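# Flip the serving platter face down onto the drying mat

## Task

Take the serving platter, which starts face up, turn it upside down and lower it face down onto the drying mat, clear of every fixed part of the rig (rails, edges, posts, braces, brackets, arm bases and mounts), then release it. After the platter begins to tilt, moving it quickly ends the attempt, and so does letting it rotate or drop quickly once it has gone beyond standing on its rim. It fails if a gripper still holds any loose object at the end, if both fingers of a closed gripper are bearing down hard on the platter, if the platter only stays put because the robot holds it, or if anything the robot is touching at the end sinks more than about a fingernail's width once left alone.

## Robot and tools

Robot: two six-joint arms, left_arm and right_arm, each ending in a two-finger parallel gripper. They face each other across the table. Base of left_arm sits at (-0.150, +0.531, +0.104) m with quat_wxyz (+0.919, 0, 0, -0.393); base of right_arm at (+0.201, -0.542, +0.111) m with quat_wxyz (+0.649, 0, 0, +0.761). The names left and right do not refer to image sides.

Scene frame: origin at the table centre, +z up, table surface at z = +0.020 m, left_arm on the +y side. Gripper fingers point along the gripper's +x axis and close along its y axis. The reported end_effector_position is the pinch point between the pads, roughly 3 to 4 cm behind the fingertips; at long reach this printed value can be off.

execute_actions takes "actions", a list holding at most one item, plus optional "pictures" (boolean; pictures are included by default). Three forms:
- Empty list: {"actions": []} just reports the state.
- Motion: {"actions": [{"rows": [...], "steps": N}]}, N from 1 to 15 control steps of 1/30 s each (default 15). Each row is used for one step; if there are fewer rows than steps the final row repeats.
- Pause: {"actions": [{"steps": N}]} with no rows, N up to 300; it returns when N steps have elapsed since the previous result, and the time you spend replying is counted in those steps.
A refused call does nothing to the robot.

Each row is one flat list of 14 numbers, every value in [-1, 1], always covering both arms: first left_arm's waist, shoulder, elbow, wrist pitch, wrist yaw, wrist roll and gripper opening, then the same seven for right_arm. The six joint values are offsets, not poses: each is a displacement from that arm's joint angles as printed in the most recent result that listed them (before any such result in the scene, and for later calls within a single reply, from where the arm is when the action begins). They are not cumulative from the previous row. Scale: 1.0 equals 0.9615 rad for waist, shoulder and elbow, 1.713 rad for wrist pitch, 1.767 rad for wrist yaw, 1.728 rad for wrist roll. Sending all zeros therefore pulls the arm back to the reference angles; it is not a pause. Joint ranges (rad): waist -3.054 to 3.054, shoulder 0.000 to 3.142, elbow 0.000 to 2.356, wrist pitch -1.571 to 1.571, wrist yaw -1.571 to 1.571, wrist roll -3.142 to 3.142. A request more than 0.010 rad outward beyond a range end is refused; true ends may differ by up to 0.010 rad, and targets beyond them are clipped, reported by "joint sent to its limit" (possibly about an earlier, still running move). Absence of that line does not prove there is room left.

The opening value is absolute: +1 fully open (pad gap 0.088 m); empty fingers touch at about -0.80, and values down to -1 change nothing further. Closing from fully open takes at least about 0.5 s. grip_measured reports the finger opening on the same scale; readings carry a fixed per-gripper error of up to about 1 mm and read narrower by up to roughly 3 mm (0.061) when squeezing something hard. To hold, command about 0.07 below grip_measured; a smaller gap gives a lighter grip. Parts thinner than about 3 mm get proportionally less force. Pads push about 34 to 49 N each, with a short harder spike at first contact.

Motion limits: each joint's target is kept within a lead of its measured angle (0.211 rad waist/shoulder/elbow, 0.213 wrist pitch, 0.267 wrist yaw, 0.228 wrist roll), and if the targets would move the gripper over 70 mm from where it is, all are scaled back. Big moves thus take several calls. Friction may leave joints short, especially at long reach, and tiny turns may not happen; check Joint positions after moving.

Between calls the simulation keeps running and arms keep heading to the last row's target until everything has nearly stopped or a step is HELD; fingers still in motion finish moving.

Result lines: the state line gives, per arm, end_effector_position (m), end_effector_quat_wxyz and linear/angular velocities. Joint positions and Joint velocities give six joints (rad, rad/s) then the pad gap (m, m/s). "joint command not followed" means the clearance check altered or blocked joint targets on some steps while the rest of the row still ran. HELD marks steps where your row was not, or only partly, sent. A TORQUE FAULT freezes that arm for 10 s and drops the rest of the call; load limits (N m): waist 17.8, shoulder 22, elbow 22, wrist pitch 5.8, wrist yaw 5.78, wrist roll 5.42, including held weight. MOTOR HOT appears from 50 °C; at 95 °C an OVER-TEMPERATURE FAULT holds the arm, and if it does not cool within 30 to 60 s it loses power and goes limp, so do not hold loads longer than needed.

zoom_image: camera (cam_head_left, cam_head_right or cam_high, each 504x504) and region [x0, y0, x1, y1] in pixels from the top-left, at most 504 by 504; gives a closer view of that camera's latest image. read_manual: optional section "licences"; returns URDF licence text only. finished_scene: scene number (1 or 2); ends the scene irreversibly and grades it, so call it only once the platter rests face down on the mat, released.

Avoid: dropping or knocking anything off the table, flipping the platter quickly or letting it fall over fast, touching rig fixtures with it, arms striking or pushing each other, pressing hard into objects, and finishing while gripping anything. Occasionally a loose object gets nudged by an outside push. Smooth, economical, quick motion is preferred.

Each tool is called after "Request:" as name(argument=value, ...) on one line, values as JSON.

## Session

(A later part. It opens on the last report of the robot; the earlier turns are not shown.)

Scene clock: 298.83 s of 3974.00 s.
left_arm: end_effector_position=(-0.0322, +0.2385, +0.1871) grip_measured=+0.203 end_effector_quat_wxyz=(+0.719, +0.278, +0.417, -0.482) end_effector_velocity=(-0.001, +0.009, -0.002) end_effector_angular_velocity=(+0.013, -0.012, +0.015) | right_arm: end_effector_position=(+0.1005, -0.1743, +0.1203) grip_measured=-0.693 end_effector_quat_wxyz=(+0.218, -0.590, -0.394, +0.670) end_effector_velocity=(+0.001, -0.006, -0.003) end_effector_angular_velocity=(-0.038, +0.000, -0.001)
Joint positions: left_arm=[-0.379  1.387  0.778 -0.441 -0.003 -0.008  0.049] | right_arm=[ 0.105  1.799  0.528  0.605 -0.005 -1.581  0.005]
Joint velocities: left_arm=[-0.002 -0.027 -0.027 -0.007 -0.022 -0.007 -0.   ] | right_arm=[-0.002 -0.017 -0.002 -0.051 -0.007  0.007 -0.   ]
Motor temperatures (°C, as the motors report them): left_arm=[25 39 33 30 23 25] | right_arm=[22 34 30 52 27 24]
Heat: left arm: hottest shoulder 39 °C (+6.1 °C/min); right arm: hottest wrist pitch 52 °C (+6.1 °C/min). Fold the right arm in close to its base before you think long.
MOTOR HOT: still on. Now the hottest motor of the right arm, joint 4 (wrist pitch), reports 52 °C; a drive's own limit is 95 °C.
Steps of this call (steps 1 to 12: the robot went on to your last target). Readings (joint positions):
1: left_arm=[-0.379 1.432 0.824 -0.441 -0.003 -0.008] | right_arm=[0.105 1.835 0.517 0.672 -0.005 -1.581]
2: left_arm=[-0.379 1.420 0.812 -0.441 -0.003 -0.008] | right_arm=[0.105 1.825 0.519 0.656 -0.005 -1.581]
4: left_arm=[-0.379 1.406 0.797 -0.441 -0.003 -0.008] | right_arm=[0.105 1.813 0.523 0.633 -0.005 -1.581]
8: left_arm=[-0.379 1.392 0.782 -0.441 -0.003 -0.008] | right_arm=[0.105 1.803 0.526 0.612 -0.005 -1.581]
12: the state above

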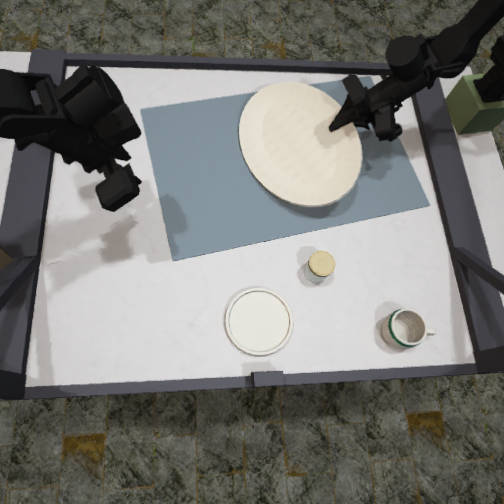

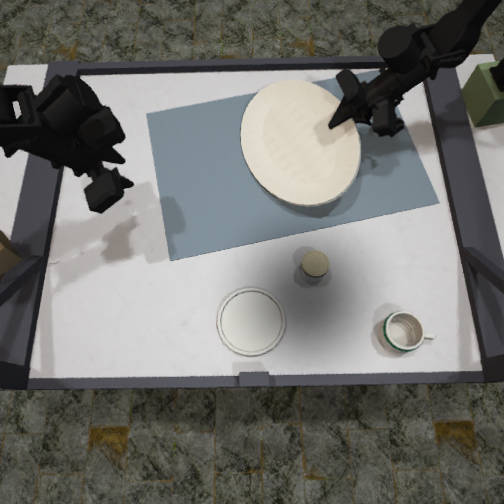

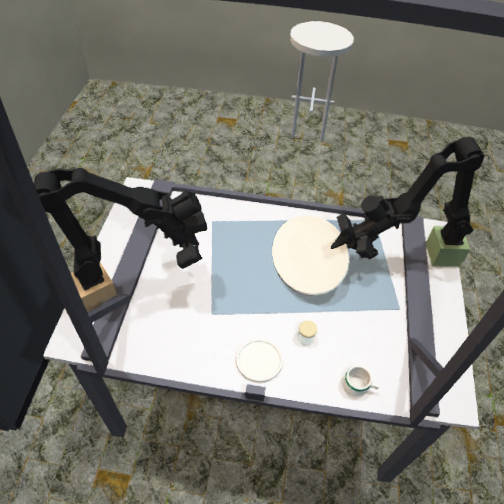

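Request:
execute_actions(actions=[{"rows": [[0,0,0,0,0,0,0.2, 0,-0.041,0.031,-0.012,0,0,-0.85],[0,0,0,0,0,0,0.2, 0,-0.051,0.039,-0.027,0,0,-0.85],[0,0,0,0,0,0,0.2, 0,-0.061,0.047,-0.042,0,0,-0.85],[0,0,0,0,0,0,0.2, 0,-0.071,0.055,-0.057,0,0,-0.85],[0,0,0,0,0,0,0.2, 0,-0.081,0.063,-0.072,0,0,-0.85],[0,0,0,0,0,0,0.2, 0,-0.091,0.071,-0.088,0,0,-0.85],[0,0,0,0,0,0,0.2, 0,-0.101,0.079,-0.103,0,0,-0.85],[0,0,0,0,0,0,0.2, 0,-0.111,0.087,-0.118,0,0,-0.85],[0,0,0,0,0,0,0.2, 0,-0.121,0.095,-0.133,0,0,-0.85],[0,0,0,0,0,0,0.2, 0,-0.131,0.103,-0.148,0,0,-0.85],[0,0,0,0,0,0,0.2, 0,-0.141,0.111,-0.163,0,0,-0.85],[0,0,0,0,0,0,0.2, 0,-0.151,0.119,-0.179,0,0,-0.85],[0,0,0,0,0,0,0.2, 0,-0.161,0.127,-0.194,0,0,-0.85],[0,0,0,0,0,0,0.2, 0,-0.171,0.135,-0.209,0,0,-0.85],[0,0,0,0,0,0,0.2, 0,-0.181,0.143,-0.224,0,0,-0.85]], "steps": 15}], pictures=false)

Request:
execute_actions(actions=[{"steps": 12}])

Scene clock: 308.17 s of 3974.00 s.
left_arm: end_effector_position=(-0.0325, +0.2393, +0.1868) grip_measured=+0.203 end_effector_quat_wxyz=(+0.719, +0.278, +0.417, -0.482) end_effector_velocity=(-0.004, +0.005, -0.006) end_effector_angular_velocity=(+0.026, +0.021, +0.000) | right_arm: end_effector_position=(+0.1012, -0.1768, +0.1392) grip_measured=-0.692 end_effector_quat_wxyz=(+0.185, -0.608, -0.366, +0.680) end_effector_velocity=(+0.004, -0.016, +0.057) end_effector_angular_velocity=(-0.231, -0.052, -0.002)
Joint positions: left_arm=[-0.379  1.384  0.774 -0.441 -0.003 -0.008  0.049] | right_arm=[ 0.105  1.688  0.615  0.31  -0.005 -1.584  0.005]
Joint velocities: left_arm=[-0.002  0.002 -0.007 -0.022  0.007 -0.007 -0.   ] | right_arm=[-0.002 -0.286  0.217 -0.74  -0.007  0.007 -0.   ]
Motor temperatures (°C, as the motors report them): left_arm=[25 37 33 31 23 25] | right_arm=[22 35 31 50 27 24]
Heat: left arm: hottest shoulder 37 °C (+2.0 °C/min); right arm: hottest wrist pitch 50 °C (+3.0 °C/min). Fold the right arm in close to its base before you think long.
MOTOR HOT: still on. Now the hottest motor of the right arm, joint 4 (wrist pitch), reports 50 °C; a drive's own limit is 95 °C.
Steps of this call (steps 1 to 30: the robot went on to your last target; steps 31 to 90: nothing new was sent; then 5.83 s passed at rest; steps 91 to 105: all 15 steps of this action). Readings (joint positions):
91: left_arm=[-0.379 1.384 0.774 -0.441 -0.003 -0.008] | right_arm=[0.105 1.796 0.529 0.597 -0.005 -1.581]
92: left_arm=[-0.379 1.384 0.774 -0.441 -0.003 -0.008] | right_arm=[0.105 1.794 0.532 0.588 -0.005 -1.582]
94: left_arm=[-0.379 1.384 0.774 -0.441 -0.003 -0.008] | right_arm=[0.105 1.783 0.540 0.560 -0.005 -1.583]
98: left_arm=[-0.379 1.384 0.774 -0.441 -0.003 -0.008] | right_arm=[0.105 1.752 0.565 0.479 -0.005 -1.583]
105: the state above

Scene clock: 308.57 s of 3974.00 s.
left_arm: end_effector_position=(-0.0325, +0.2393, +0.1868) grip_measured=+0.203 end_effector_quat_wxyz=(+0.719, +0.278, +0.417, -0.482) end_effector_velocity=(+0.001, +0.005, -0.004) end_effector_angular_velocity=(+0.028, +0.002, +0.028) | right_arm: end_effector_position=(+0.1020, -0.1798, +0.1455) grip_measured=-0.692 end_effector_quat_wxyz=(+0.174, -0.613, -0.356, +0.683) end_effector_velocity=(-0.004, -0.003, +0.003) end_effector_angular_velocity=(-0.017, +0.017, +0.013)
Joint positions: left_arm=[-0.379  1.384  0.774 -0.441 -0.003 -0.008  0.049] | right_arm=[ 0.105  1.654  0.639  0.22  -0.005 -1.584  0.005]
Joint velocities: left_arm=[-0.002  0.002 -0.002 -0.022 -0.022 -0.022  0.   ] | right_arm=[ 0.002 -0.017  0.007 -0.037 -0.022  0.007 -0.   ]
Motor temperatures (°C, as the motors report them): left_arm=[25 37 33 31 23 25] | right_arm=[22 35 31 50 27 24]
Heat: left arm: hottest shoulder 37 °C (+2.0 °C/min); right arm: hottest wrist pitch 50 °C (+3.0 °C/min). Fold the right arm in close to its base before you think long.
MOTOR HOT: still on. Now the hottest motor of the right arm, joint 4 (wrist pitch), reports 50 °C; a drive's own limit is 95 °C.
Steps of this call (steps 1 to 12: the robot went on to your last target). Readings (joint positions):
1: left_arm=[-0.379 1.384 0.774 -0.441 -0.003 -0.008] | right_arm=[0.105 1.680 0.621 0.288 -0.005 -1.584]
2: left_arm=[-0.379 1.384 0.774 -0.441 -0.003 -0.008] | right_arm=[0.105 1.672 0.625 0.271 -0.005 -1.584]
4: left_arm=[-0.379 1.384 0.774 -0.441 -0.003 -0.008] | right_arm=[0.105 1.664 0.632 0.249 -0.005 -1.584]
8: left_arm=[-0.379 1.384 0.774 -0.441 -0.003 -0.008] | right_arm=[0.105 1.657 0.637 0.228 -0.005 -1.584]
12: the state above

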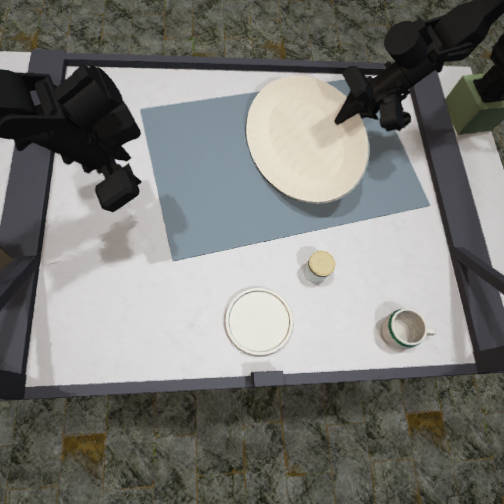

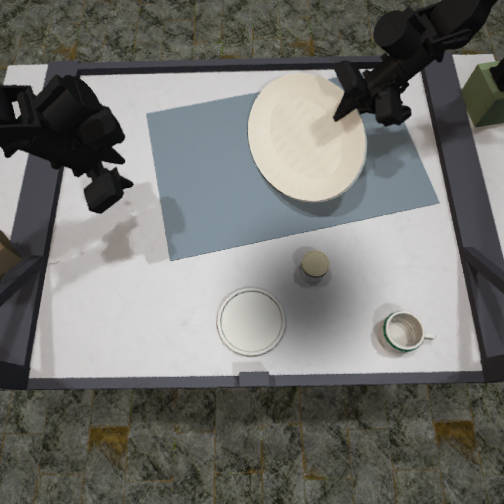

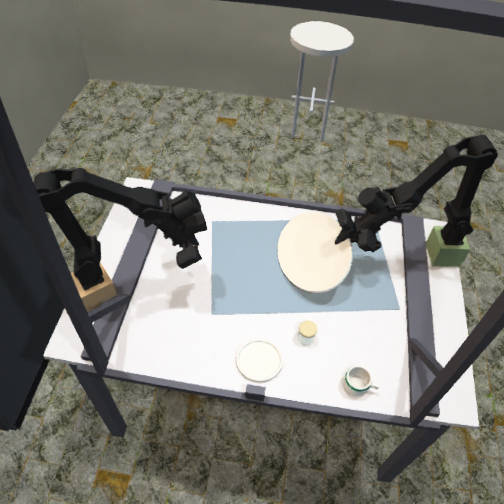

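Request:
execute_actions(actions=[{"rows": [[0,0,0,0,0,0,0.2, 0,-0.034,0.038,-0.009,0,0,-0.85],[0,0,0,0,0,0,0.2, 0,-0.037,0.047,-0.02,0,0,-0.85],[0,0,0,0,0,0,0.2, 0,-0.04,0.057,-0.03,0,0,-0.85],[0,0,0,0,0,0,0.2, 0,-0.043,0.067,-0.041,0,0,-0.85],[0,0,0,0,0,0,0.2, 0,-0.046,0.076,-0.052,0,0,-0.85],[0,0,0,0,0,0,0.2, 0,-0.049,0.086,-0.063,0,0,-0.85],[0,0,0,0,0,0,0.2, 0,-0.052,0.096,-0.073,0,0,-0.85],[0,0,0,0,0,0,0.2, 0,-0.055,0.105,-0.084,0,0,-0.85],[0,0,0,0,0,0,0.2, 0,-0.058,0.115,-0.095,0,0,-0.85],[0,0,0,0,0,0,0.2, 0,-0.061,0.125,-0.106,0,0,-0.85],[0,0,0,0,0,0,0.2, 0,-0.064,0.134,-0.116,0,0,-0.85],[0,0,0,0,0,0,0.2, 0,-0.067,0.144,-0.127,0,0,-0.85],[0,0,0,0,0,0,0.2, 0,-0.07,0.154,-0.138,0,0,-0.85],[0,0,0,0,0,0,0.2, 0,-0.073,0.163,-0.148,0,0,-0.85],[0,0,0,0,0,0,0.2, 0,-0.075,0.173,-0.159,0,0,-0.85]], "steps": 15}], pictures=false)

Request:
execute_actions(actions=[{"steps": 10}], pictures=false)

Request:
execute_actions(actions=[{"rows": [[0,0,0,0,0,0,0.2, 0,-0.033,0.037,-0.009,0,0,-0.85],[0,0,0,0,0,0,0.2, 0,-0.034,0.046,-0.019,0,0,-0.85],[0,0,0,0,0,0,0.2, 0,-0.036,0.055,-0.028,0,0,-0.85],[0,0,0,0,0,0,0.2, 0,-0.037,0.064,-0.038,0,0,-0.85],[0,0,0,0,0,0,0.2, 0,-0.039,0.073,-0.048,0,0,-0.85],[0,0,0,0,0,0,0.2, 0,-0.04,0.082,-0.058,0,0,-0.85],[0,0,0,0,0,0,0.2, 0,-0.042,0.092,-0.068,0,0,-0.85],[0,0,0,0,0,0,0.2, 0,-0.043,0.101,-0.077,0,0,-0.85],[0,0,0,0,0,0,0.2, 0,-0.045,0.11,-0.087,0,0,-0.85],[0,0,0,0,0,0,0.2, 0,-0.046,0.119,-0.097,0,0,-0.85],[0,0,0,0,0,0,0.2, 0,-0.048,0.128,-0.107,0,0,-0.85],[0,0,0,0,0,0,0.2, 0,-0.049,0.137,-0.117,0,0,-0.85],[0,0,0,0,0,0,0.2, 0,-0.051,0.146,-0.126,0,0,-0.85],[0,0,0,0,0,0,0.2, 0,-0.052,0.155,-0.136,0,0,-0.85],[0,0,0,0,0,0,0.2, 0,-0.054,0.164,-0.146,0,0,-0.85]], "steps": 15}], pictures=false)

Request:
execute_actions(actions=[{"steps": 12}])

Scene clock: 324.60 s of 3974.00 s.
left_arm: end_effector_position=(-0.0325, +0.2393, +0.1868) grip_measured=+0.203 end_effector_quat_wxyz=(+0.719, +0.278, +0.417, -0.482) end_effector_velocity=(+0.004, +0.004, -0.001) end_effector_angular_velocity=(+0.017, -0.023, +0.022) | right_arm: end_effector_position=(+0.1015, -0.1780, +0.1614) grip_measured=-0.692 end_effector_quat_wxyz=(+0.148, -0.626, -0.334, +0.689) end_effector_velocity=(+0.000, -0.002, +0.043) end_effector_angular_velocity=(-0.184, -0.059, +0.019)
Joint positions: left_arm=[-0.379  1.384  0.774 -0.441 -0.003 -0.008  0.049] | right_arm=[ 0.105  1.622  0.743  0.01  -0.005 -1.586  0.005]
Joint velocities: left_arm=[-0.002 -0.002 -0.002 -0.007 -0.037 -0.007 -0.   ] | right_arm=[-0.002 -0.081  0.261 -0.535 -0.007 -0.022 -0.   ]
Motor temperatures (°C, as the motors report them): left_arm=[25 35 34 31 23 25] | right_arm=[22 37 32 46 27 24]
Heat: left arm: hottest shoulder 35 °C (-2.0 °C/min); right arm: hottest wrist pitch 46 °C (-3.0 °C/min).
MOTOR HOT: cleared. Now the hottest motor of the right arm, joint 4 (wrist pitch), reports 46 °C.
Steps of this call (steps 1 to 30: the robot went on to your last target; steps 31 to 90: nothing new was sent; then 12.53 s passed at rest; steps 91 to 105: all 15 steps of this action). Readings (joint positions):
91: left_arm=[-0.379 1.384 0.774 -0.441 -0.003 -0.008] | right_arm=[0.105 1.653 0.642 0.214 -0.005 -1.584]
92: left_arm=[-0.379 1.384 0.774 -0.441 -0.003 -0.008] | right_arm=[0.105 1.652 0.644 0.208 -0.005 -1.584]
94: left_arm=[-0.379 1.384 0.774 -0.441 -0.003 -0.008] | right_arm=[0.105 1.649 0.654 0.188 -0.005 -1.585]
98: left_arm=[-0.379 1.384 0.774 -0.441 -0.003 -0.008] | right_arm=[0.105 1.640 0.684 0.131 -0.005 -1.585]
105: the state above

Scene clock: 324.93 s of 3974.00 s.
left_arm: end_effector_position=(-0.0325, +0.2393, +0.1868) grip_measured=+0.203 end_effector_quat_wxyz=(+0.719, +0.278, +0.417, -0.482) end_effector_velocity=(-0.001, +0.005, -0.002) end_effector_angular_velocity=(+0.021, +0.006, +0.008) | right_arm: end_effector_position=(+0.1016, -0.1785, +0.1662) grip_measured=-0.693 end_effector_quat_wxyz=(+0.140, -0.629, -0.327, +0.691) end_effector_velocity=(-0.002, -0.003, +0.003) end_effector_angular_velocity=(-0.024, +0.006, +0.017)
Joint positions: left_arm=[-0.379  1.384  0.774 -0.441 -0.003 -0.008  0.049] | right_arm=[ 0.105  1.613  0.773 -0.052 -0.005 -1.586  0.005]
Joint velocities: left_arm=[-0.002 -0.002 -0.002 -0.022 -0.007 -0.007  0.   ] | right_arm=[-0.002 -0.012  0.017 -0.051 -0.022 -0.007  0.   ]
Motor temperatures (°C, as the motors report them): left_arm=[25 35 34 31 23 25] | right_arm=[22 37 32 46 27 24]
Heat: left arm: hottest shoulder 35 °C (-2.0 °C/min); right arm: hottest wrist pitch 46 °C (-3.0 °C/min).
Steps of this call (steps 1 to 10: the robot went on to your last target). Readings (joint positions):
1: left_arm=[-0.379 1.384 0.774 -0.441 -0.003 -0.008] | right_arm=[0.105 1.619 0.751 -0.006 -0.005 -1.586]
2: left_arm=[-0.379 1.384 0.774 -0.441 -0.003 -0.008] | right_arm=[0.105 1.617 0.757 -0.017 -0.005 -1.586]
4: left_arm=[-0.379 1.384 0.774 -0.441 -0.003 -0.008] | right_arm=[0.105 1.615 0.765 -0.033 -0.005 -1.586]
8: left_arm=[-0.379 1.384 0.774 -0.441 -0.003 -0.008] | right_arm=[0.105 1.614 0.771 -0.048 -0.005 -1.586]
10: the state above

Scene clock: 325.43 s of 3974.00 s.
left_arm: end_effector_position=(-0.0325, +0.2393, +0.1868) grip_measured=+0.203 end_effector_quat_wxyz=(+0.719, +0.278, +0.417, -0.482) end_effector_velocity=(+0.000, +0.007, -0.004) end_effector_angular_velocity=(+0.028, +0.002, +0.028) | right_arm: end_effector_position=(+0.1026, -0.1819, +0.1800) grip_measured=-0.693 end_effector_quat_wxyz=(+0.112, -0.642, -0.302, +0.696) end_effector_velocity=(+0.005, -0.014, +0.036) end_effector_angular_velocity=(-0.206, -0.054, +0.003)
Joint positions: left_arm=[-0.379  1.384  0.774 -0.441 -0.003 -0.008  0.049] | right_arm=[ 0.105  1.598  0.869 -0.243 -0.005 -1.587  0.005]
Joint velocities: left_arm=[-0.002 -0.002 -0.007 -0.022 -0.022 -0.022 -0.001] | right_arm=[-0.007 -0.037  0.242 -0.491 -0.007 -0.007 -0.   ]
Motor temperatures (°C, as the motors report them): left_arm=[25 35 34 31 23 25] | right_arm=[22 37 32 46 27 24]
Heat: left arm: hottest shoulder 35 °C (-2.0 °C/min); right arm: hottest wrist pitch 46 °C (-3.0 °C/min).
Steps of this call (steps 1 to 15: all 15 steps of this action). Readings (joint positions):
1: left_arm=[-0.379 1.384 0.774 -0.441 -0.003 -0.008] | right_arm=[0.105 1.613 0.774 -0.054 -0.005 -1.586]
2: left_arm=[-0.379 1.384 0.774 -0.441 -0.003 -0.008] | right_arm=[0.105 1.613 0.777 -0.060 -0.005 -1.586]
4: left_arm=[-0.379 1.384 0.774 -0.441 -0.003 -0.008] | right_arm=[0.105 1.611 0.785 -0.079 -0.005 -1.587]
8: left_arm=[-0.379 1.384 0.774 -0.441 -0.003 -0.008] | right_arm=[0.105 1.606 0.813 -0.132 -0.005 -1.587]
15: the state above

Scene clock: 325.83 s of 3974.00 s.
left_arm: end_effector_position=(-0.0325, +0.2393, +0.1868) grip_measured=+0.203 end_effector_quat_wxyz=(+0.719, +0.278, +0.417, -0.482) end_effector_velocity=(-0.002, -0.000, -0.001) end_effector_angular_velocity=(-0.006, +0.008, +0.000) | right_arm: end_effector_position=(+0.1031, -0.1838, +0.1846) grip_measured=-0.693 end_effector_quat_wxyz=(+0.104, -0.645, -0.294, +0.698) end_effector_velocity=(+0.000, -0.002, +0.001) end_effector_angular_velocity=(-0.012, -0.001, +0.008)
Joint positions: left_arm=[-0.379  1.384  0.774 -0.441 -0.003 -0.008  0.049] | right_arm=[ 0.105  1.593  0.898 -0.301 -0.005 -1.587  0.005]
Joint velocities: left_arm=[-0.002 -0.002 -0.007  0.007  0.007 -0.007  0.   ] | right_arm=[-0.002 -0.002  0.007 -0.022 -0.007 -0.007 -0.   ]
Motor temperatures (°C, as the motors report them): left_arm=[25 35 34 31 23 25] | right_arm=[22 37 32 46 27 24]
Heat: left arm: hottest shoulder 35 °C (-2.0 °C/min); right arm: hottest wrist pitch 46 °C (-3.0 °C/min).
Steps of this call (steps 1 to 12: the robot went on to your last target). Readings (joint positions):
1: left_arm=[-0.379 1.384 0.774 -0.441 -0.003 -0.008] | right_arm=[0.105 1.596 0.876 -0.257 -0.005 -1.587]
2: left_arm=[-0.379 1.384 0.774 -0.441 -0.003 -0.008] | right_arm=[0.105 1.595 0.882 -0.268 -0.005 -1.587]
4: left_arm=[-0.379 1.384 0.774 -0.441 -0.003 -0.008] | right_arm=[0.105 1.593 0.889 -0.283 -0.005 -1.587]
8: left_arm=[-0.379 1.384 0.774 -0.441 -0.003 -0.008] | right_arm=[0.105 1.593 0.895 -0.296 -0.005 -1.587]
12: the state above

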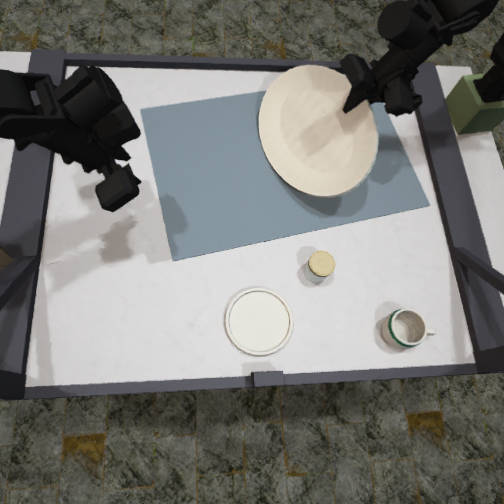

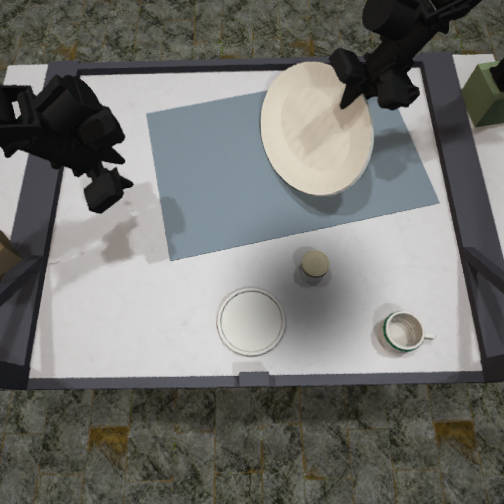

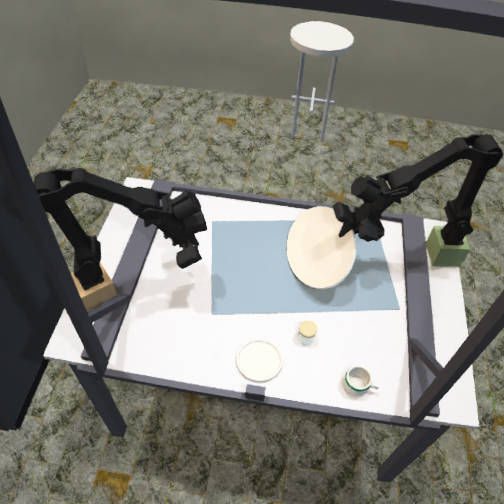

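Request:
execute_actions(actions=[{"rows": [[0,0,0,0,0,0,0.2, 0,-0.028,0.045,-0.009,0,0,-0.85],[0,0,0,0,0,0,0.2, 0,-0.026,0.055,-0.018,0,0,-0.85],[0,0,0,0,0,0,0.2, 0,-0.023,0.066,-0.028,0,0,-0.85],[0,0,0,0,0,0,0.2, 0,-0.021,0.076,-0.037,0,0,-0.85],[0,0,0,0,0,0,0.2, 0,-0.019,0.087,-0.046,0,0,-0.85],[0,0,0,0,0,0,0.2, 0,-0.016,0.097,-0.055,0,0,-0.85],[0,0,0,0,0,0,0.2, 0,-0.014,0.108,-0.064,0,0,-0.85],[0,0,0,0,0,0,0.2, 0,-0.012,0.118,-0.074,0,0,-0.85],[0,0,0,0,0,0,0.2, 0,-0.01,0.129,-0.083,0,0,-0.85],[0,0,0,0,0,0,0.2, 0,-0.007,0.139,-0.092,0,0,-0.85],[0,0,0,0,0,0,0.2, 0,-0.005,0.15,-0.101,0,0,-0.85],[0,0,0,0,0,0,0.2, 0,-0.003,0.16,-0.11,0,0,-0.85],[0,0,0,0,0,0,0.2, 0,0,0.171,-0.12,0,0,-0.85],[0,0,0,0,0,0,0.2, 0,0.002,0.181,-0.129,0,0,-0.85],[0,0,0,0,0,0,0.2, 0,0.004,0.192,-0.138,0,0,-0.85]], "steps": 15}], pictures=false)

Request:
execute_actions(actions=[{"steps": 10}], pictures=false)

Request:
execute_actions(actions=[{"rows": [[0,0,0,0,0,0,0.2, 0,-0.013,0.045,-0.009,0,0,-0.85],[0,0,0,0,0,0,0.2, 0,-0.01,0.056,-0.017,0,0,-0.85],[0,0,0,0,0,0,0.2, 0,-0.008,0.066,-0.026,0,0,-0.85],[0,0,0,0,0,0,0.2, 0,-0.005,0.077,-0.034,0,0,-0.85],[0,0,0,0,0,0,0.2, 0,-0.003,0.088,-0.043,0,0,-0.85],[0,0,0,0,0,0,0.2, 0,0,0.098,-0.051,0,0,-0.85],[0,0,0,0,0,0,0.2, 0,0.002,0.109,-0.06,0,0,-0.85],[0,0,0,0,0,0,0.2, 0,0.005,0.12,-0.068,0,0,-0.85],[0,0,0,0,0,0,0.2, 0,0.007,0.131,-0.077,0,0,-0.85],[0,0,0,0,0,0,0.2, 0,0.01,0.141,-0.085,0,0,-0.85],[0,0,0,0,0,0,0.2, 0,0.012,0.152,-0.094,0,0,-0.85],[0,0,0,0,0,0,0.2, 0,0.015,0.163,-0.102,0,0,-0.85],[0,0,0,0,0,0,0.2, 0,0.017,0.174,-0.111,0,0,-0.85],[0,0,0,0,0,0,0.2, 0,0.02,0.184,-0.119,0,0,-0.85],[0,0,0,0,0,0,0.2, 0,0.022,0.195,-0.128,0,0,-0.85]], "steps": 15}], pictures=false)

Request:
execute_actions(actions=[{"steps": 12}])

Scene clock: 341.00 s of 3974.00 s.
left_arm: end_effector_position=(-0.0325, +0.2393, +0.1868) grip_measured=+0.203 end_effector_quat_wxyz=(+0.719, +0.278, +0.417, -0.482) end_effector_velocity=(-0.004, +0.004, -0.003) end_effector_angular_velocity=(+0.017, +0.017, +0.000) | right_arm: end_effector_position=(+0.1037, -0.1861, +0.1994) grip_measured=-0.693 end_effector_quat_wxyz=(+0.075, -0.656, -0.268, +0.702) end_effector_velocity=(+0.000, -0.002, +0.035) end_effector_angular_velocity=(-0.201, -0.051, +0.007)
Joint positions: left_arm=[-0.379  1.384  0.774 -0.441 -0.003 -0.008  0.049] | right_arm=[ 0.105  1.602  1.009 -0.484 -0.005 -1.588  0.005]
Joint velocities: left_arm=[-0.002 -0.002 -0.002 -0.022  0.007 -0.007 -0.   ] | right_arm=[-0.002  0.066  0.305 -0.447 -0.007 -0.007 -0.   ]
Motor temperatures (°C, as the motors report them): left_arm=[25 34 34 31 23 25] | right_arm=[22 39 35 42 27 24]
Heat: left arm: hottest shoulder 34 °C (-4.0 °C/min); right arm: hottest wrist pitch 42 °C (-10.1 °C/min).
Steps of this call (steps 1 to 30: the robot went on to your last target; steps 31 to 90: nothing new was sent; then 11.67 s passed at rest; steps 91 to 105: all 15 steps of this action). Readings (joint positions):
91: left_arm=[-0.379 1.384 0.774 -0.441 -0.003 -0.008] | right_arm=[0.105 1.593 0.900 -0.306 -0.005 -1.587]
92: left_arm=[-0.379 1.384 0.774 -0.441 -0.003 -0.008] | right_arm=[0.105 1.593 0.903 -0.311 -0.005 -1.587]
94: left_arm=[-0.379 1.384 0.774 -0.441 -0.003 -0.008] | right_arm=[0.105 1.593 0.913 -0.329 -0.005 -1.588]
98: left_arm=[-0.379 1.384 0.774 -0.441 -0.003 -0.008] | right_arm=[0.105 1.593 0.945 -0.380 -0.005 -1.588]
105: the state above

Scene clock: 341.33 s of 3974.00 s.
left_arm: end_effector_position=(-0.0325, +0.2393, +0.1868) grip_measured=+0.203 end_effector_quat_wxyz=(+0.719, +0.278, +0.417, -0.482) end_effector_velocity=(-0.001, +0.003, -0.004) end_effector_angular_velocity=(+0.020, -0.003, -0.005) | right_arm: end_effector_position=(+0.1039, -0.1867, +0.2034) grip_measured=-0.694 end_effector_quat_wxyz=(+0.067, -0.659, -0.260, +0.703) end_effector_velocity=(+0.003, -0.006, +0.000) end_effector_angular_velocity=(-0.047, -0.003, -0.011)
Joint positions: left_arm=[-0.379  1.384  0.774 -0.441 -0.003 -0.008  0.049] | right_arm=[ 0.105  1.609  1.044 -0.536 -0.005 -1.588  0.005]
Joint velocities: left_arm=[-0.002  0.002 -0.007 -0.007 -0.007  0.007 -0.   ] | right_arm=[-0.007  0.002  0.022 -0.066 -0.007  0.007 -0.   ]
Motor temperatures (°C, as the motors report them): left_arm=[25 34 34 31 23 25] | right_arm=[22 39 35 42 27 24]
Heat: left arm: hottest shoulder 34 °C (-4.0 °C/min); right arm: hottest wrist pitch 42 °C (-10.0 °C/min).
Steps of this call (steps 1 to 10: the robot went on to your last target). Readings (joint positions):
1: left_arm=[-0.379 1.384 0.774 -0.441 -0.003 -0.008] | right_arm=[0.105 1.604 1.019 -0.497 -0.005 -1.588]
2: left_arm=[-0.379 1.384 0.774 -0.441 -0.003 -0.008] | right_arm=[0.105 1.605 1.025 -0.507 -0.005 -1.588]
4: left_arm=[-0.379 1.384 0.774 -0.441 -0.003 -0.008] | right_arm=[0.105 1.606 1.034 -0.521 -0.005 -1.588]
8: left_arm=[-0.379 1.384 0.774 -0.441 -0.003 -0.008] | right_arm=[0.105 1.608 1.042 -0.533 -0.005 -1.588]
10: the state above

Scene clock: 341.83 s of 3974.00 s.
left_arm: end_effector_position=(-0.0325, +0.2393, +0.1868) grip_measured=+0.203 end_effector_quat_wxyz=(+0.719, +0.278, +0.417, -0.482) end_effector_velocity=(+0.003, -0.001, +0.002) end_effector_angular_velocity=(-0.006, -0.019, +0.015) | right_arm: end_effector_position=(+0.1048, -0.1900, +0.2161) grip_measured=-0.694 end_effector_quat_wxyz=(-0.037, +0.669, +0.232, -0.705) end_effector_velocity=(+0.003, -0.012, +0.034) end_effector_angular_velocity=(-0.209, -0.058, +0.021)
Joint positions: left_arm=[-0.379  1.384  0.774 -0.441 -0.003 -0.008  0.049] | right_arm=[ 0.105  1.636  1.156 -0.704 -0.005 -1.588  0.005]
Joint velocities: left_arm=[-0.002 -0.002  0.002  0.007 -0.022 -0.007 -0.   ] | right_arm=[-0.002  0.071  0.286 -0.432 -0.007 -0.022 -0.   ]
Motor temperatures (°C, as the motors report them): left_arm=[25 34 34 31 23 25] | right_arm=[22 39 35 42 27 24]
Heat: left arm: hottest shoulder 34 °C (-5.0 °C/min); right arm: hottest wrist pitch 42 °C (-10.1 °C/min).
Steps of this call (steps 1 to 15: all 15 steps of this action). Readings (joint positions):
1: left_arm=[-0.379 1.384 0.774 -0.441 -0.003 -0.008] | right_arm=[0.105 1.609 1.045 -0.538 -0.005 -1.588]
2: left_arm=[-0.379 1.384 0.774 -0.441 -0.003 -0.008] | right_arm=[0.105 1.609 1.048 -0.543 -0.005 -1.588]
4: left_arm=[-0.379 1.384 0.774 -0.441 -0.003 -0.008] | right_arm=[0.105 1.612 1.058 -0.560 -0.005 -1.588]
8: left_arm=[-0.379 1.384 0.774 -0.441 -0.003 -0.008] | right_arm=[0.105 1.619 1.090 -0.607 -0.005 -1.588]
15: the state above

Scene clock: 342.23 s of 3974.00 s.
left_arm: end_effector_position=(-0.0325, +0.2393, +0.1868) grip_measured=+0.203 end_effector_quat_wxyz=(+0.719, +0.278, +0.417, -0.482) end_effector_velocity=(-0.000, +0.002, +0.001) end_effector_angular_velocity=(+0.001, +0.005, +0.020) | right_arm: end_effector_position=(+0.1052, -0.1915, +0.2200) grip_measured=-0.694 end_effector_quat_wxyz=(-0.028, +0.672, +0.224, -0.706) end_effector_velocity=(+0.002, +0.001, +0.003) end_effector_angular_velocity=(+0.003, -0.003, -0.012)
Joint positions: left_arm=[-0.379  1.384  0.774 -0.441 -0.003 -0.008  0.049] | right_arm=[ 0.105  1.645  1.19  -0.756 -0.005 -1.588  0.005]
Joint velocities: left_arm=[-0.002 -0.007 -0.002 -0.007 -0.007 -0.022  0.   ] | right_arm=[-0.002 -0.002  0.007 -0.007  0.007  0.007 -0.   ]
Motor temperatures (°C, as the motors report them): left_arm=[25 34 34 31 23 25] | right_arm=[22 39 35 42 27 24]
Heat: left arm: hottest shoulder 34 °C (-5.0 °C/min); right arm: hottest wrist pitch 42 °C (-10.0 °C/min).
Steps of this call (steps 1 to 12: the robot went on to your last target). Readings (joint positions):
1: left_arm=[-0.379 1.384 0.774 -0.441 -0.003 -0.008] | right_arm=[0.105 1.638 1.165 -0.717 -0.005 -1.588]
2: left_arm=[-0.379 1.384 0.774 -0.441 -0.003 -0.008] | right_arm=[0.105 1.640 1.171 -0.727 -0.005 -1.588]
4: left_arm=[-0.379 1.384 0.774 -0.441 -0.003 -0.008] | right_arm=[0.105 1.641 1.180 -0.740 -0.005 -1.588]
8: left_arm=[-0.379 1.384 0.774 -0.441 -0.003 -0.008] | right_arm=[0.105 1.644 1.187 -0.751 -0.005 -1.588]
12: the state above

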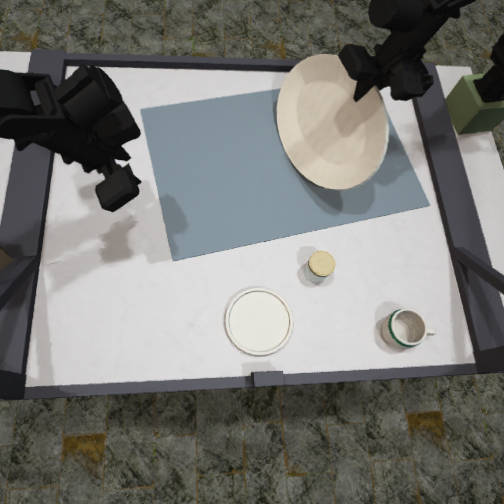

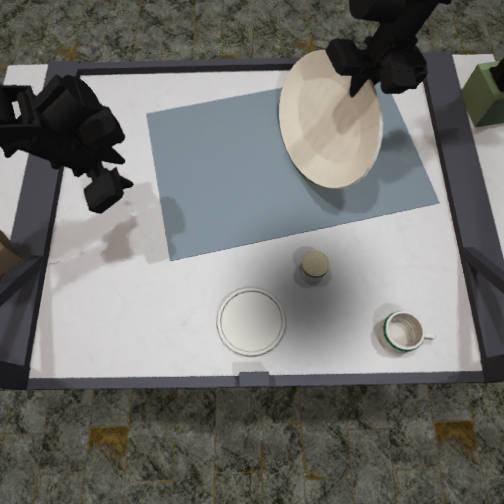

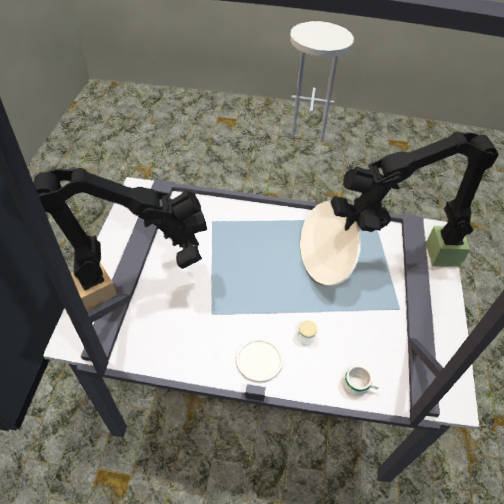

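Request:
execute_actions(actions=[{"rows": [[0,0,0,0,0,0,0.2, 0,-0.012,0.054,-0.008,0,0,-0.85],[0,0,0,0,0,0,0.2, 0,-0.009,0.065,-0.015,0,0,-0.85],[0,0,0,0,0,0,0.2, 0,-0.006,0.075,-0.023,0,0,-0.85],[0,0,0,0,0,0,0.2, 0,-0.003,0.086,-0.03,0,0,-0.85],[0,0,0,0,0,0,0.2, 0,0,0.096,-0.038,0,0,-0.85],[0,0,0,0,0,0,0.2, 0,0.004,0.106,-0.045,0,0,-0.85],[0,0,0,0,0,0,0.2, 0,0.007,0.117,-0.053,0,0,-0.85],[0,0,0,0,0,0,0.2, 0,0.01,0.127,-0.06,0,0,-0.85],[0,0,0,0,0,0,0.2, 0,0.013,0.138,-0.068,0,0,-0.85],[0,0,0,0,0,0,0.2, 0,0.017,0.148,-0.075,0,0,-0.85],[0,0,0,0,0,0,0.2, 0,0.02,0.158,-0.083,0,0,-0.85],[0,0,0,0,0,0,0.2, 0,0.023,0.169,-0.09,0,0,-0.85],[0,0,0,0,0,0,0.2, 0,0.027,0.179,-0.098,0,0,-0.85],[0,0,0,0,0,0,0.2, 0,0.03,0.19,-0.105,0,0,-0.85],[0,0,0,0,0,0,0.2, 0,0.033,0.2,-0.113,0,0,-0.85]], "steps": 15}], pictures=false)

Request:
execute_actions(actions=[{"steps": 10}], pictures=false)

Request:
execute_actions(actions=[{"rows": [[0,0,0,0,0,0,0.2, 0,-0.014,0.058,-0.008,0,0,-0.85],[0,0,0,0,0,0,0.2, 0,-0.01,0.069,-0.015,0,0,-0.85],[0,0,0,0,0,0,0.2, 0,-0.007,0.079,-0.023,0,0,-0.85],[0,0,0,0,0,0,0.2, 0,-0.003,0.09,-0.03,0,0,-0.85],[0,0,0,0,0,0,0.2, 0,0,0.1,-0.038,0,0,-0.85],[0,0,0,0,0,0,0.2, 0,0.004,0.11,-0.045,0,0,-0.85],[0,0,0,0,0,0,0.2, 0,0.008,0.121,-0.053,0,0,-0.85],[0,0,0,0,0,0,0.2, 0,0.011,0.131,-0.06,0,0,-0.85],[0,0,0,0,0,0,0.2, 0,0.015,0.142,-0.068,0,0,-0.85],[0,0,0,0,0,0,0.2, 0,0.018,0.152,-0.075,0,0,-0.85],[0,0,0,0,0,0,0.2, 0,0.022,0.162,-0.083,0,0,-0.85],[0,0,0,0,0,0,0.2, 0,0.026,0.173,-0.09,0,0,-0.85],[0,0,0,0,0,0,0.2, 0,0.029,0.183,-0.098,0,0,-0.85],[0,0,0,0,0,0,0.2, 0,0.033,0.194,-0.105,0,0,-0.85],[0,0,0,0,0,0,0.2, 0,0.036,0.204,-0.113,0,0,-0.85]], "steps": 15}], pictures=false)

Request:
execute_actions(actions=[{"steps": 12}])

Scene clock: 358.17 s of 3974.00 s.
left_arm: end_effector_position=(-0.0325, +0.2393, +0.1868) grip_measured=+0.203 end_effector_quat_wxyz=(+0.719, +0.278, +0.417, -0.482) end_effector_velocity=(-0.004, +0.004, -0.003) end_effector_angular_velocity=(+0.017, +0.017, +0.000) | right_arm: end_effector_position=(+0.1059, -0.1943, +0.2315) grip_measured=-0.694 end_effector_quat_wxyz=(+0.000, +0.679, +0.197, -0.707) end_effector_velocity=(+0.002, -0.008, +0.032) end_effector_angular_velocity=(-0.183, -0.044, +0.007)
Joint positions: left_arm=[-0.379  1.384  0.774 -0.441 -0.003 -0.008  0.049] | right_arm=[ 0.105  1.684  1.301 -0.907 -0.005 -1.588  0.005]
Joint velocities: left_arm=[-0.002 -0.002 -0.002 -0.022  0.007 -0.007 -0.   ] | right_arm=[-0.002  0.095  0.281 -0.374 -0.007 -0.007 -0.   ]
Motor temperatures (°C, as the motors report them): left_arm=[25 33 35 31 23 25] | right_arm=[22 39 38 39 27 24]
Heat: left arm: hottest elbow 35 °C (-4.0 °C/min); right arm: hottest shoulder 39 °C (-13.0 °C/min).
Steps of this call (steps 1 to 30: the robot went on to your last target; steps 31 to 90: nothing new was sent; then 12.43 s passed at rest; steps 91 to 105: all 15 steps of this action). Readings (joint positions):
91: left_arm=[-0.379 1.384 0.774 -0.441 -0.003 -0.008] | right_arm=[0.105 1.646 1.193 -0.759 -0.005 -1.588]
92: left_arm=[-0.379 1.384 0.774 -0.441 -0.003 -0.008] | right_arm=[0.105 1.647 1.196 -0.764 -0.005 -1.588]
94: left_arm=[-0.379 1.384 0.774 -0.441 -0.003 -0.008] | right_arm=[0.105 1.651 1.207 -0.779 -0.005 -1.588]
98: left_arm=[-0.379 1.384 0.774 -0.441 -0.003 -0.008] | right_arm=[0.105 1.661 1.238 -0.821 -0.005 -1.588]
105: the state above

Scene clock: 358.50 s of 3974.00 s.
left_arm: end_effector_position=(-0.0325, +0.2393, +0.1868) grip_measured=+0.203 end_effector_quat_wxyz=(+0.719, +0.278, +0.417, -0.482) end_effector_velocity=(-0.006, +0.001, -0.003) end_effector_angular_velocity=(+0.003, +0.026, -0.012) | right_arm: end_effector_position=(+0.1062, -0.1955, +0.2348) grip_measured=-0.694 end_effector_quat_wxyz=(+0.009, +0.682, +0.189, -0.707) end_effector_velocity=(+0.002, -0.006, +0.002) end_effector_angular_velocity=(-0.037, -0.005, +0.007)
Joint positions: left_arm=[-0.379  1.384  0.774 -0.441 -0.003 -0.008  0.049] | right_arm=[ 0.105  1.696  1.333 -0.951 -0.005 -1.588  0.005]
Joint velocities: left_arm=[-0.007 -0.002 -0.007 -0.007  0.022 -0.007 -0.   ] | right_arm=[-0.002  0.002  0.017 -0.051 -0.007 -0.007 -0.   ]
Motor temperatures (°C, as the motors report them): left_arm=[25 33 35 31 23 25] | right_arm=[22 39 38 39 27 24]
Heat: left arm: hottest elbow 35 °C (-4.1 °C/min); right arm: hottest shoulder 39 °C (-13.2 °C/min).
Steps of this call (steps 1 to 10: the robot went on to your last target). Readings (joint positions):
1: left_arm=[-0.379 1.384 0.774 -0.441 -0.003 -0.008] | right_arm=[0.105 1.687 1.310 -0.918 -0.005 -1.588]
2: left_arm=[-0.379 1.384 0.774 -0.441 -0.003 -0.008] | right_arm=[0.105 1.689 1.316 -0.926 -0.005 -1.588]
4: left_arm=[-0.379 1.384 0.774 -0.441 -0.003 -0.008] | right_arm=[0.105 1.691 1.324 -0.939 -0.005 -1.588]
8: left_arm=[-0.379 1.384 0.774 -0.441 -0.003 -0.008] | right_arm=[0.105 1.695 1.331 -0.948 -0.005 -1.588]
10: the state above

Scene clock: 359.00 s of 3974.00 s.
left_arm: end_effector_position=(-0.0325, +0.2393, +0.1868) grip_measured=+0.203 end_effector_quat_wxyz=(+0.719, +0.278, +0.417, -0.482) end_effector_velocity=(-0.003, +0.002, -0.003) end_effector_angular_velocity=(+0.008, +0.014, +0.000) | right_arm: end_effector_position=(+0.1078, -0.2012, +0.2449) grip_measured=-0.694 end_effector_quat_wxyz=(+0.040, +0.689, +0.158, -0.707) end_effector_velocity=(+0.004, -0.015, +0.025) end_effector_angular_velocity=(-0.215, -0.055, +0.020)
Joint positions: left_arm=[-0.379  1.384  0.774 -0.441 -0.003 -0.008  0.049] | right_arm=[ 0.105  1.741  1.442 -1.105 -0.005 -1.588  0.005]
Joint velocities: left_arm=[-0.002 -0.002 -0.007 -0.007  0.007 -0.007  0.   ] | right_arm=[-0.002  0.115  0.266 -0.374 -0.007 -0.022 -0.   ]
Motor temperatures (°C, as the motors report them): left_arm=[25 33 35 31 23 25] | right_arm=[22 39 38 39 27 24]
Heat: left arm: hottest elbow 35 °C (-4.0 °C/min); right arm: hottest shoulder 39 °C (-13.1 °C/min).
Steps of this call (steps 1 to 15: all 15 steps of this action). Readings (joint positions):
1: left_arm=[-0.379 1.384 0.774 -0.441 -0.003 -0.008] | right_arm=[0.105 1.696 1.335 -0.953 -0.005 -1.588]
2: left_arm=[-0.379 1.384 0.774 -0.441 -0.003 -0.008] | right_arm=[0.105 1.698 1.338 -0.959 -0.005 -1.588]
4: left_arm=[-0.379 1.384 0.774 -0.441 -0.003 -0.008] | right_arm=[0.105 1.703 1.349 -0.974 -0.005 -1.588]
8: left_arm=[-0.379 1.384 0.774 -0.441 -0.003 -0.008] | right_arm=[0.105 1.715 1.380 -1.018 -0.005 -1.588]
15: the state above

Scene clock: 359.40 s of 3974.00 s.
left_arm: end_effector_position=(-0.0325, +0.2393, +0.1868) grip_measured=+0.203 end_effector_quat_wxyz=(+0.719, +0.278, +0.417, -0.482) end_effector_velocity=(+0.001, -0.001, +0.001) end_effector_angular_velocity=(-0.006, -0.005, +0.008) | right_arm: end_effector_position=(+0.1084, -0.2034, +0.2477) grip_measured=-0.694 end_effector_quat_wxyz=(+0.050, +0.691, +0.148, -0.706) end_effector_velocity=(+0.001, -0.005, +0.002) end_effector_angular_velocity=(-0.028, -0.001, +0.006)
Joint positions: left_arm=[-0.379  1.384  0.774 -0.441 -0.003 -0.008  0.049] | right_arm=[ 0.105  1.755  1.474 -1.15  -0.005 -1.588  0.005]
Joint velocities: left_arm=[-0.002 -0.002 -0.002  0.007 -0.007 -0.007 -0.   ] | right_arm=[-0.002  0.002  0.012 -0.037 -0.007 -0.007 -0.   ]
Motor temperatures (°C, as the motors report them): left_arm=[25 33 35 31 23 25] | right_arm=[22 39 38 39 27 24]
Heat: left arm: hottest elbow 35 °C (-4.1 °C/min); right arm: hottest shoulder 39 °C (-13.2 °C/min).
Steps of this call (steps 1 to 12: the robot went on to your last target). Readings (joint positions):
1: left_arm=[-0.379 1.384 0.774 -0.441 -0.003 -0.008] | right_arm=[0.105 1.744 1.450 -1.116 -0.005 -1.588]
2: left_arm=[-0.379 1.384 0.774 -0.441 -0.003 -0.008] | right_arm=[0.105 1.747 1.456 -1.125 -0.005 -1.588]
4: left_arm=[-0.379 1.384 0.774 -0.441 -0.003 -0.008] | right_arm=[0.105 1.750 1.464 -1.137 -0.005 -1.588]
8: left_arm=[-0.379 1.384 0.774 -0.441 -0.003 -0.008] | right_arm=[0.105 1.754 1.471 -1.146 -0.005 -1.588]
12: the state above

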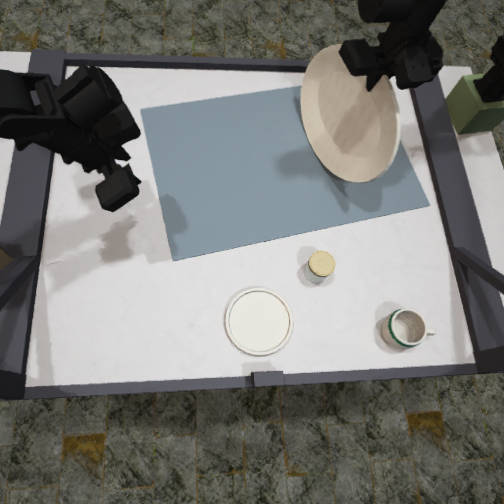

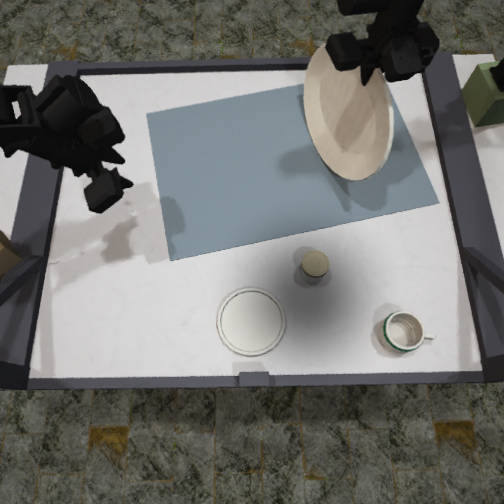

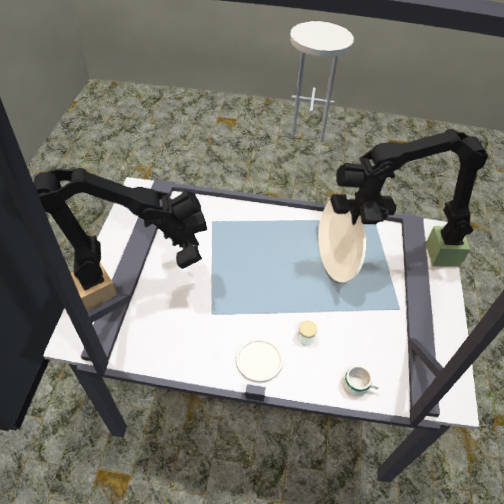

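Request:
execute_actions(actions=[{"rows": [[0,0,0,0,0,0,0.2, 0,-0.023,0.069,-0.003,0,0,-0.85],[0,0,0,0,0,0,0.2, 0,-0.019,0.08,-0.01,0,0,-0.85],[0,0,0,0,0,0,0.2, 0,-0.015,0.091,-0.016,0,0,-0.85],[0,0,0,0,0,0,0.2, 0,-0.011,0.102,-0.023,0,0,-0.85],[0,0,0,0,0,0,0.2, 0,-0.007,0.114,-0.029,0,0,-0.85],[0,0,0,0,0,0,0.2, 0,-0.003,0.125,-0.035,0,0,-0.85],[0,0,0,0,0,0,0.2, 0,0.001,0.136,-0.042,0,0,-0.85],[0,0,0,0,0,0,0.2, 0,0.005,0.147,-0.048,0,0,-0.85],[0,0,0,0,0,0,0.2, 0,0.009,0.158,-0.055,0,0,-0.85],[0,0,0,0,0,0,0.2, 0,0.013,0.169,-0.061,0,0,-0.85],[0,0,0,0,0,0,0.2, 0,0.017,0.18,-0.067,0,0,-0.85],[0,0,0,0,0,0,0.2, 0,0.021,0.192,-0.074,0,0,-0.85],[0,0,0,0,0,0,0.2, 0,0.025,0.203,-0.08,0,0,-0.85],[0,0,0,0,0,0,0.2, 0,0.029,0.214,-0.087,0,0,-0.85],[0,0,0,0,0,0,0.2, 0,0.033,0.225,-0.093,0,0,-0.85]], "steps": 15}], pictures=false)

Request:
execute_actions(actions=[{"steps": 10}], pictures=false)

Request:
execute_actions(actions=[{"rows": [[0,0,0,0,0,0,0.2, 0,-0.026,0.073,-0.003,0,0,-0.85],[0,0,0,0,0,0,0.2, 0,-0.022,0.084,-0.01,0,0,-0.85],[0,0,0,0,0,0,0.2, 0,-0.018,0.095,-0.016,0,0,-0.85],[0,0,0,0,0,0,0.2, 0,-0.014,0.106,-0.023,0,0,-0.85],[0,0,0,0,0,0,0.2, 0,-0.01,0.118,-0.029,0,0,-0.85],[0,0,0,0,0,0,0.2, 0,-0.006,0.129,-0.035,0,0,-0.85],[0,0,0,0,0,0,0.2, 0,-0.002,0.14,-0.042,0,0,-0.85],[0,0,0,0,0,0,0.2, 0,0.002,0.151,-0.048,0,0,-0.85],[0,0,0,0,0,0,0.2, 0,0.006,0.162,-0.055,0,0,-0.85],[0,0,0,0,0,0,0.2, 0,0.01,0.173,-0.061,0,0,-0.85],[0,0,0,0,0,0,0.2, 0,0.014,0.184,-0.067,0,0,-0.85],[0,0,0,0,0,0,0.2, 0,0.018,0.196,-0.074,0,0,-0.85],[0,0,0,0,0,0,0.2, 0,0.022,0.207,-0.08,0,0,-0.85],[0,0,0,0,0,0,0.2, 0,0.026,0.218,-0.087,0,0,-0.85],[0,0,0,0,0,0,0.2, 0,0.03,0.229,-0.093,0,0,-0.85]], "steps": 15}], pictures=false)

Request:
execute_actions(actions=[{"steps": 12}])

Request:
zoom_image(camera="cam_high", region=[270, 120, 470, 310])

Scene clock: 375.23 s of 3974.00 s.
left_arm: end_effector_position=(-0.0325, +0.2393, +0.1868) grip_measured=+0.203 end_effector_quat_wxyz=(+0.719, +0.278, +0.417, -0.482) end_effector_velocity=(+0.001, +0.004, -0.003) end_effector_angular_velocity=(+0.017, -0.010, +0.015) | right_arm: end_effector_position=(+0.1079, -0.2016, +0.2651) grip_measured=-0.694 end_effector_quat_wxyz=(+0.065, +0.693, +0.133, -0.705) end_effector_velocity=(-0.002, -0.001, +0.047) end_effector_angular_velocity=(-0.111, -0.010, +0.022)
Joint positions: left_arm=[-0.379  1.384  0.774 -0.441 -0.003 -0.008  0.049] | right_arm=[ 0.105  1.797  1.599 -1.275 -0.005 -1.588  0.005]
Joint velocities: left_arm=[-0.002 -0.002 -0.007 -0.007 -0.022 -0.007 -0.   ] | right_arm=[-0.002  0.1    0.32  -0.33  -0.022 -0.022  0.   ]
Motor temperatures (°C, as the motors report them): left_arm=[25 32 35 31 23 25] | right_arm=[22 41 42 37 27 24]
Heat: left arm: hottest elbow 35 °C (-1.0 °C/min); right arm: hottest elbow 42 °C (-6.0 °C/min).
Steps of this call (steps 1 to 30: the robot went on to your last target; steps 31 to 90: nothing new was sent; then 12.33 s passed at rest; steps 91 to 105: all 15 steps of this action). Readings (joint positions):
91: left_arm=[-0.379 1.384 0.774 -0.441 -0.003 -0.008] | right_arm=[0.105 1.756 1.476 -1.154 -0.005 -1.588]
92: left_arm=[-0.379 1.384 0.774 -0.441 -0.003 -0.008] | right_arm=[0.105 1.757 1.479 -1.158 -0.005 -1.588]
94: left_arm=[-0.379 1.384 0.774 -0.441 -0.003 -0.008] | right_arm=[0.105 1.762 1.491 -1.171 -0.005 -1.588]
98: left_arm=[-0.379 1.384 0.774 -0.441 -0.003 -0.008] | right_arm=[0.105 1.774 1.524 -1.206 -0.005 -1.588]
105: the state above

Scene clock: 375.57 s of 3974.00 s.
left_arm: end_effector_position=(-0.0325, +0.2393, +0.1868) grip_measured=+0.203 end_effector_quat_wxyz=(+0.719, +0.278, +0.417, -0.482) end_effector_velocity=(-0.000, +0.002, -0.002) end_effector_angular_velocity=(+0.015, -0.005, -0.005) | right_arm: end_effector_position=(+0.1078, -0.2014, +0.2703) grip_measured=-0.694 end_effector_quat_wxyz=(+0.070, +0.694, +0.129, -0.705) end_effector_velocity=(+0.004, -0.015, -0.005) end_effector_angular_velocity=(-0.089, -0.016, -0.009)
Joint positions: left_arm=[-0.379  1.384  0.774 -0.441 -0.003 -0.008  0.049] | right_arm=[ 0.105  1.81   1.636 -1.312 -0.005 -1.588  0.005]
Joint velocities: left_arm=[-0.002  0.002 -0.002 -0.007 -0.007  0.007 -0.   ] | right_arm=[-0.002  0.017  0.007 -0.081 -0.007  0.007 -0.   ]
Motor temperatures (°C, as the motors report them): left_arm=[25 32 35 31 23 25] | right_arm=[22 41 42 36 27 24]
Heat: left arm: hottest elbow 35 °C (-1.0 °C/min); right arm: hottest elbow 42 °C (-6.0 °C/min).
Steps of this call (steps 1 to 10: the robot went on to your last target). Readings (joint positions):
1: left_arm=[-0.379 1.384 0.774 -0.441 -0.003 -0.008] | right_arm=[0.105 1.801 1.609 -1.285 -0.005 -1.588]
2: left_arm=[-0.379 1.384 0.774 -0.441 -0.003 -0.008] | right_arm=[0.105 1.802 1.616 -1.292 -0.005 -1.588]
4: left_arm=[-0.379 1.384 0.774 -0.441 -0.003 -0.008] | right_arm=[0.105 1.805 1.626 -1.301 -0.005 -1.588]
8: left_arm=[-0.379 1.384 0.774 -0.441 -0.003 -0.008] | right_arm=[0.105 1.809 1.635 -1.309 -0.005 -1.588]
10: the state above

Scene clock: 376.07 s of 3974.00 s.
left_arm: end_effector_position=(-0.0325, +0.2393, +0.1868) grip_measured=+0.203 end_effector_quat_wxyz=(+0.719, +0.278, +0.417, -0.482) end_effector_velocity=(+0.002, +0.003, +0.001) end_effector_angular_velocity=(+0.008, -0.013, +0.015) | right_arm: end_effector_position=(+0.1076, -0.2006, +0.2905) grip_measured=-0.694 end_effector_quat_wxyz=(+0.080, +0.696, +0.118, -0.704) end_effector_velocity=(+0.002, -0.008, +0.040) end_effector_angular_velocity=(-0.127, -0.026, -0.009)
Joint positions: left_arm=[-0.379  1.384  0.774 -0.441 -0.003 -0.008  0.049] | right_arm=[ 0.105  1.849  1.767 -1.434 -0.005 -1.588  0.005]
Joint velocities: left_arm=[-0.002 -0.007 -0.002 -0.007 -0.022 -0.007 -0.   ] | right_arm=[-0.002  0.11   0.31  -0.33  -0.007  0.007 -0.   ]
Motor temperatures (°C, as the motors report them): left_arm=[25 32 35 31 23 25] | right_arm=[22 41 42 36 27 24]
Heat: left arm: hottest elbow 35 °C (-1.0 °C/min); right arm: hottest elbow 42 °C (-6.1 °C/min).
Steps of this call (steps 1 to 15: all 15 steps of this action). Readings (joint positions):
1: left_arm=[-0.379 1.384 0.774 -0.441 -0.003 -0.008] | right_arm=[0.105 1.810 1.638 -1.314 -0.005 -1.588]
2: left_arm=[-0.379 1.384 0.774 -0.441 -0.003 -0.008] | right_arm=[0.105 1.812 1.641 -1.318 -0.005 -1.588]
4: left_arm=[-0.379 1.384 0.774 -0.441 -0.003 -0.008] | right_arm=[0.105 1.816 1.654 -1.331 -0.005 -1.588]
8: left_arm=[-0.379 1.384 0.774 -0.441 -0.003 -0.008] | right_arm=[0.105 1.826 1.692 -1.364 -0.005 -1.588]
15: the state above

Scene clock: 376.47 s of 3974.00 s.
left_arm: end_effector_position=(-0.0325, +0.2393, +0.1868) grip_measured=+0.203 end_effector_quat_wxyz=(+0.719, +0.278, +0.417, -0.482) end_effector_velocity=(-0.000, +0.002, -0.001) end_effector_angular_velocity=(+0.008, +0.000, +0.008) | right_arm: end_effector_position=(+0.1078, -0.2012, +0.2953) grip_measured=-0.694 end_effector_quat_wxyz=(+0.085, +0.697, +0.113, -0.703) end_effector_velocity=(-0.001, -0.005, -0.000) end_effector_angular_velocity=(-0.027, +0.016, -0.009)
Joint positions: left_arm=[-0.379  1.384  0.774 -0.441 -0.003 -0.008  0.049] | right_arm=[ 0.105  1.862  1.805 -1.472 -0.005 -1.588  0.005]
Joint velocities: left_arm=[-0.002 -0.002 -0.002 -0.007 -0.007 -0.007 -0.   ] | right_arm=[-0.002  0.002  0.002 -0.022 -0.022  0.007 -0.   ]
Motor temperatures (°C, as the motors report them): left_arm=[25 32 35 31 23 25] | right_arm=[22 41 42 36 27 24]
Heat: left arm: hottest elbow 35 °C (-1.0 °C/min); right arm: hottest elbow 42 °C (-6.0 °C/min).
Steps of this call (steps 1 to 12: the robot went on to your last target). Readings (joint positions):
1: left_arm=[-0.379 1.384 0.774 -0.441 -0.003 -0.008] | right_arm=[0.105 1.852 1.777 -1.444 -0.005 -1.588]
2: left_arm=[-0.379 1.384 0.774 -0.441 -0.003 -0.008] | right_arm=[0.105 1.854 1.784 -1.451 -0.005 -1.588]
4: left_arm=[-0.379 1.384 0.774 -0.441 -0.003 -0.008] | right_arm=[0.105 1.857 1.793 -1.461 -0.005 -1.588]
8: left_arm=[-0.379 1.384 0.774 -0.441 -0.003 -0.008] | right_arm=[0.105 1.861 1.802 -1.468 -0.005 -1.588]
12: the state above

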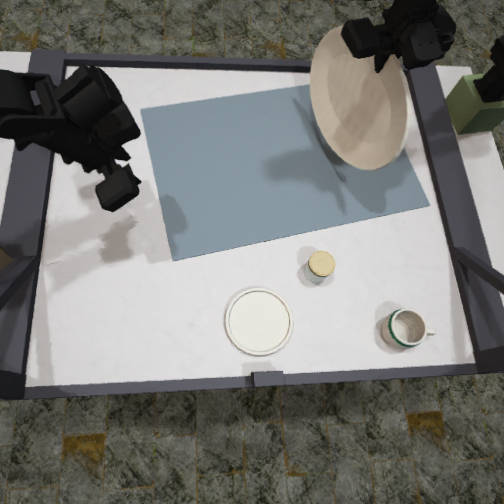

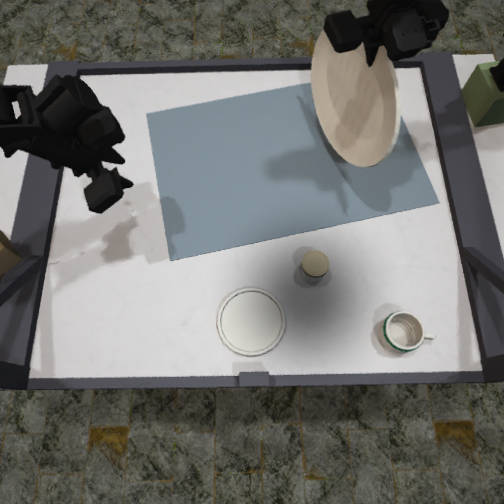

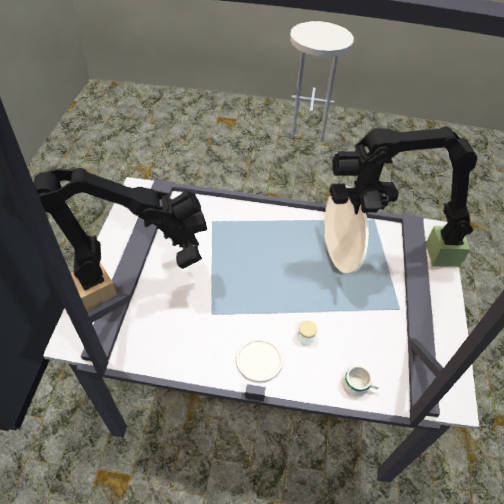

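Region (270, 120, 470, 310) of cam_high's 504x504 image, scaled by 2.520, with more detail than that image has; it fills the top 479 rows of this view, and the rest is white.

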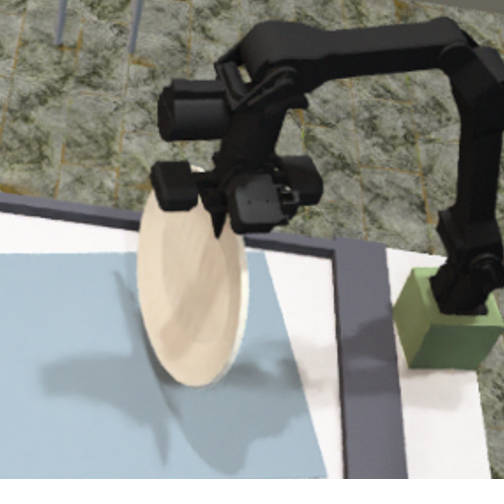

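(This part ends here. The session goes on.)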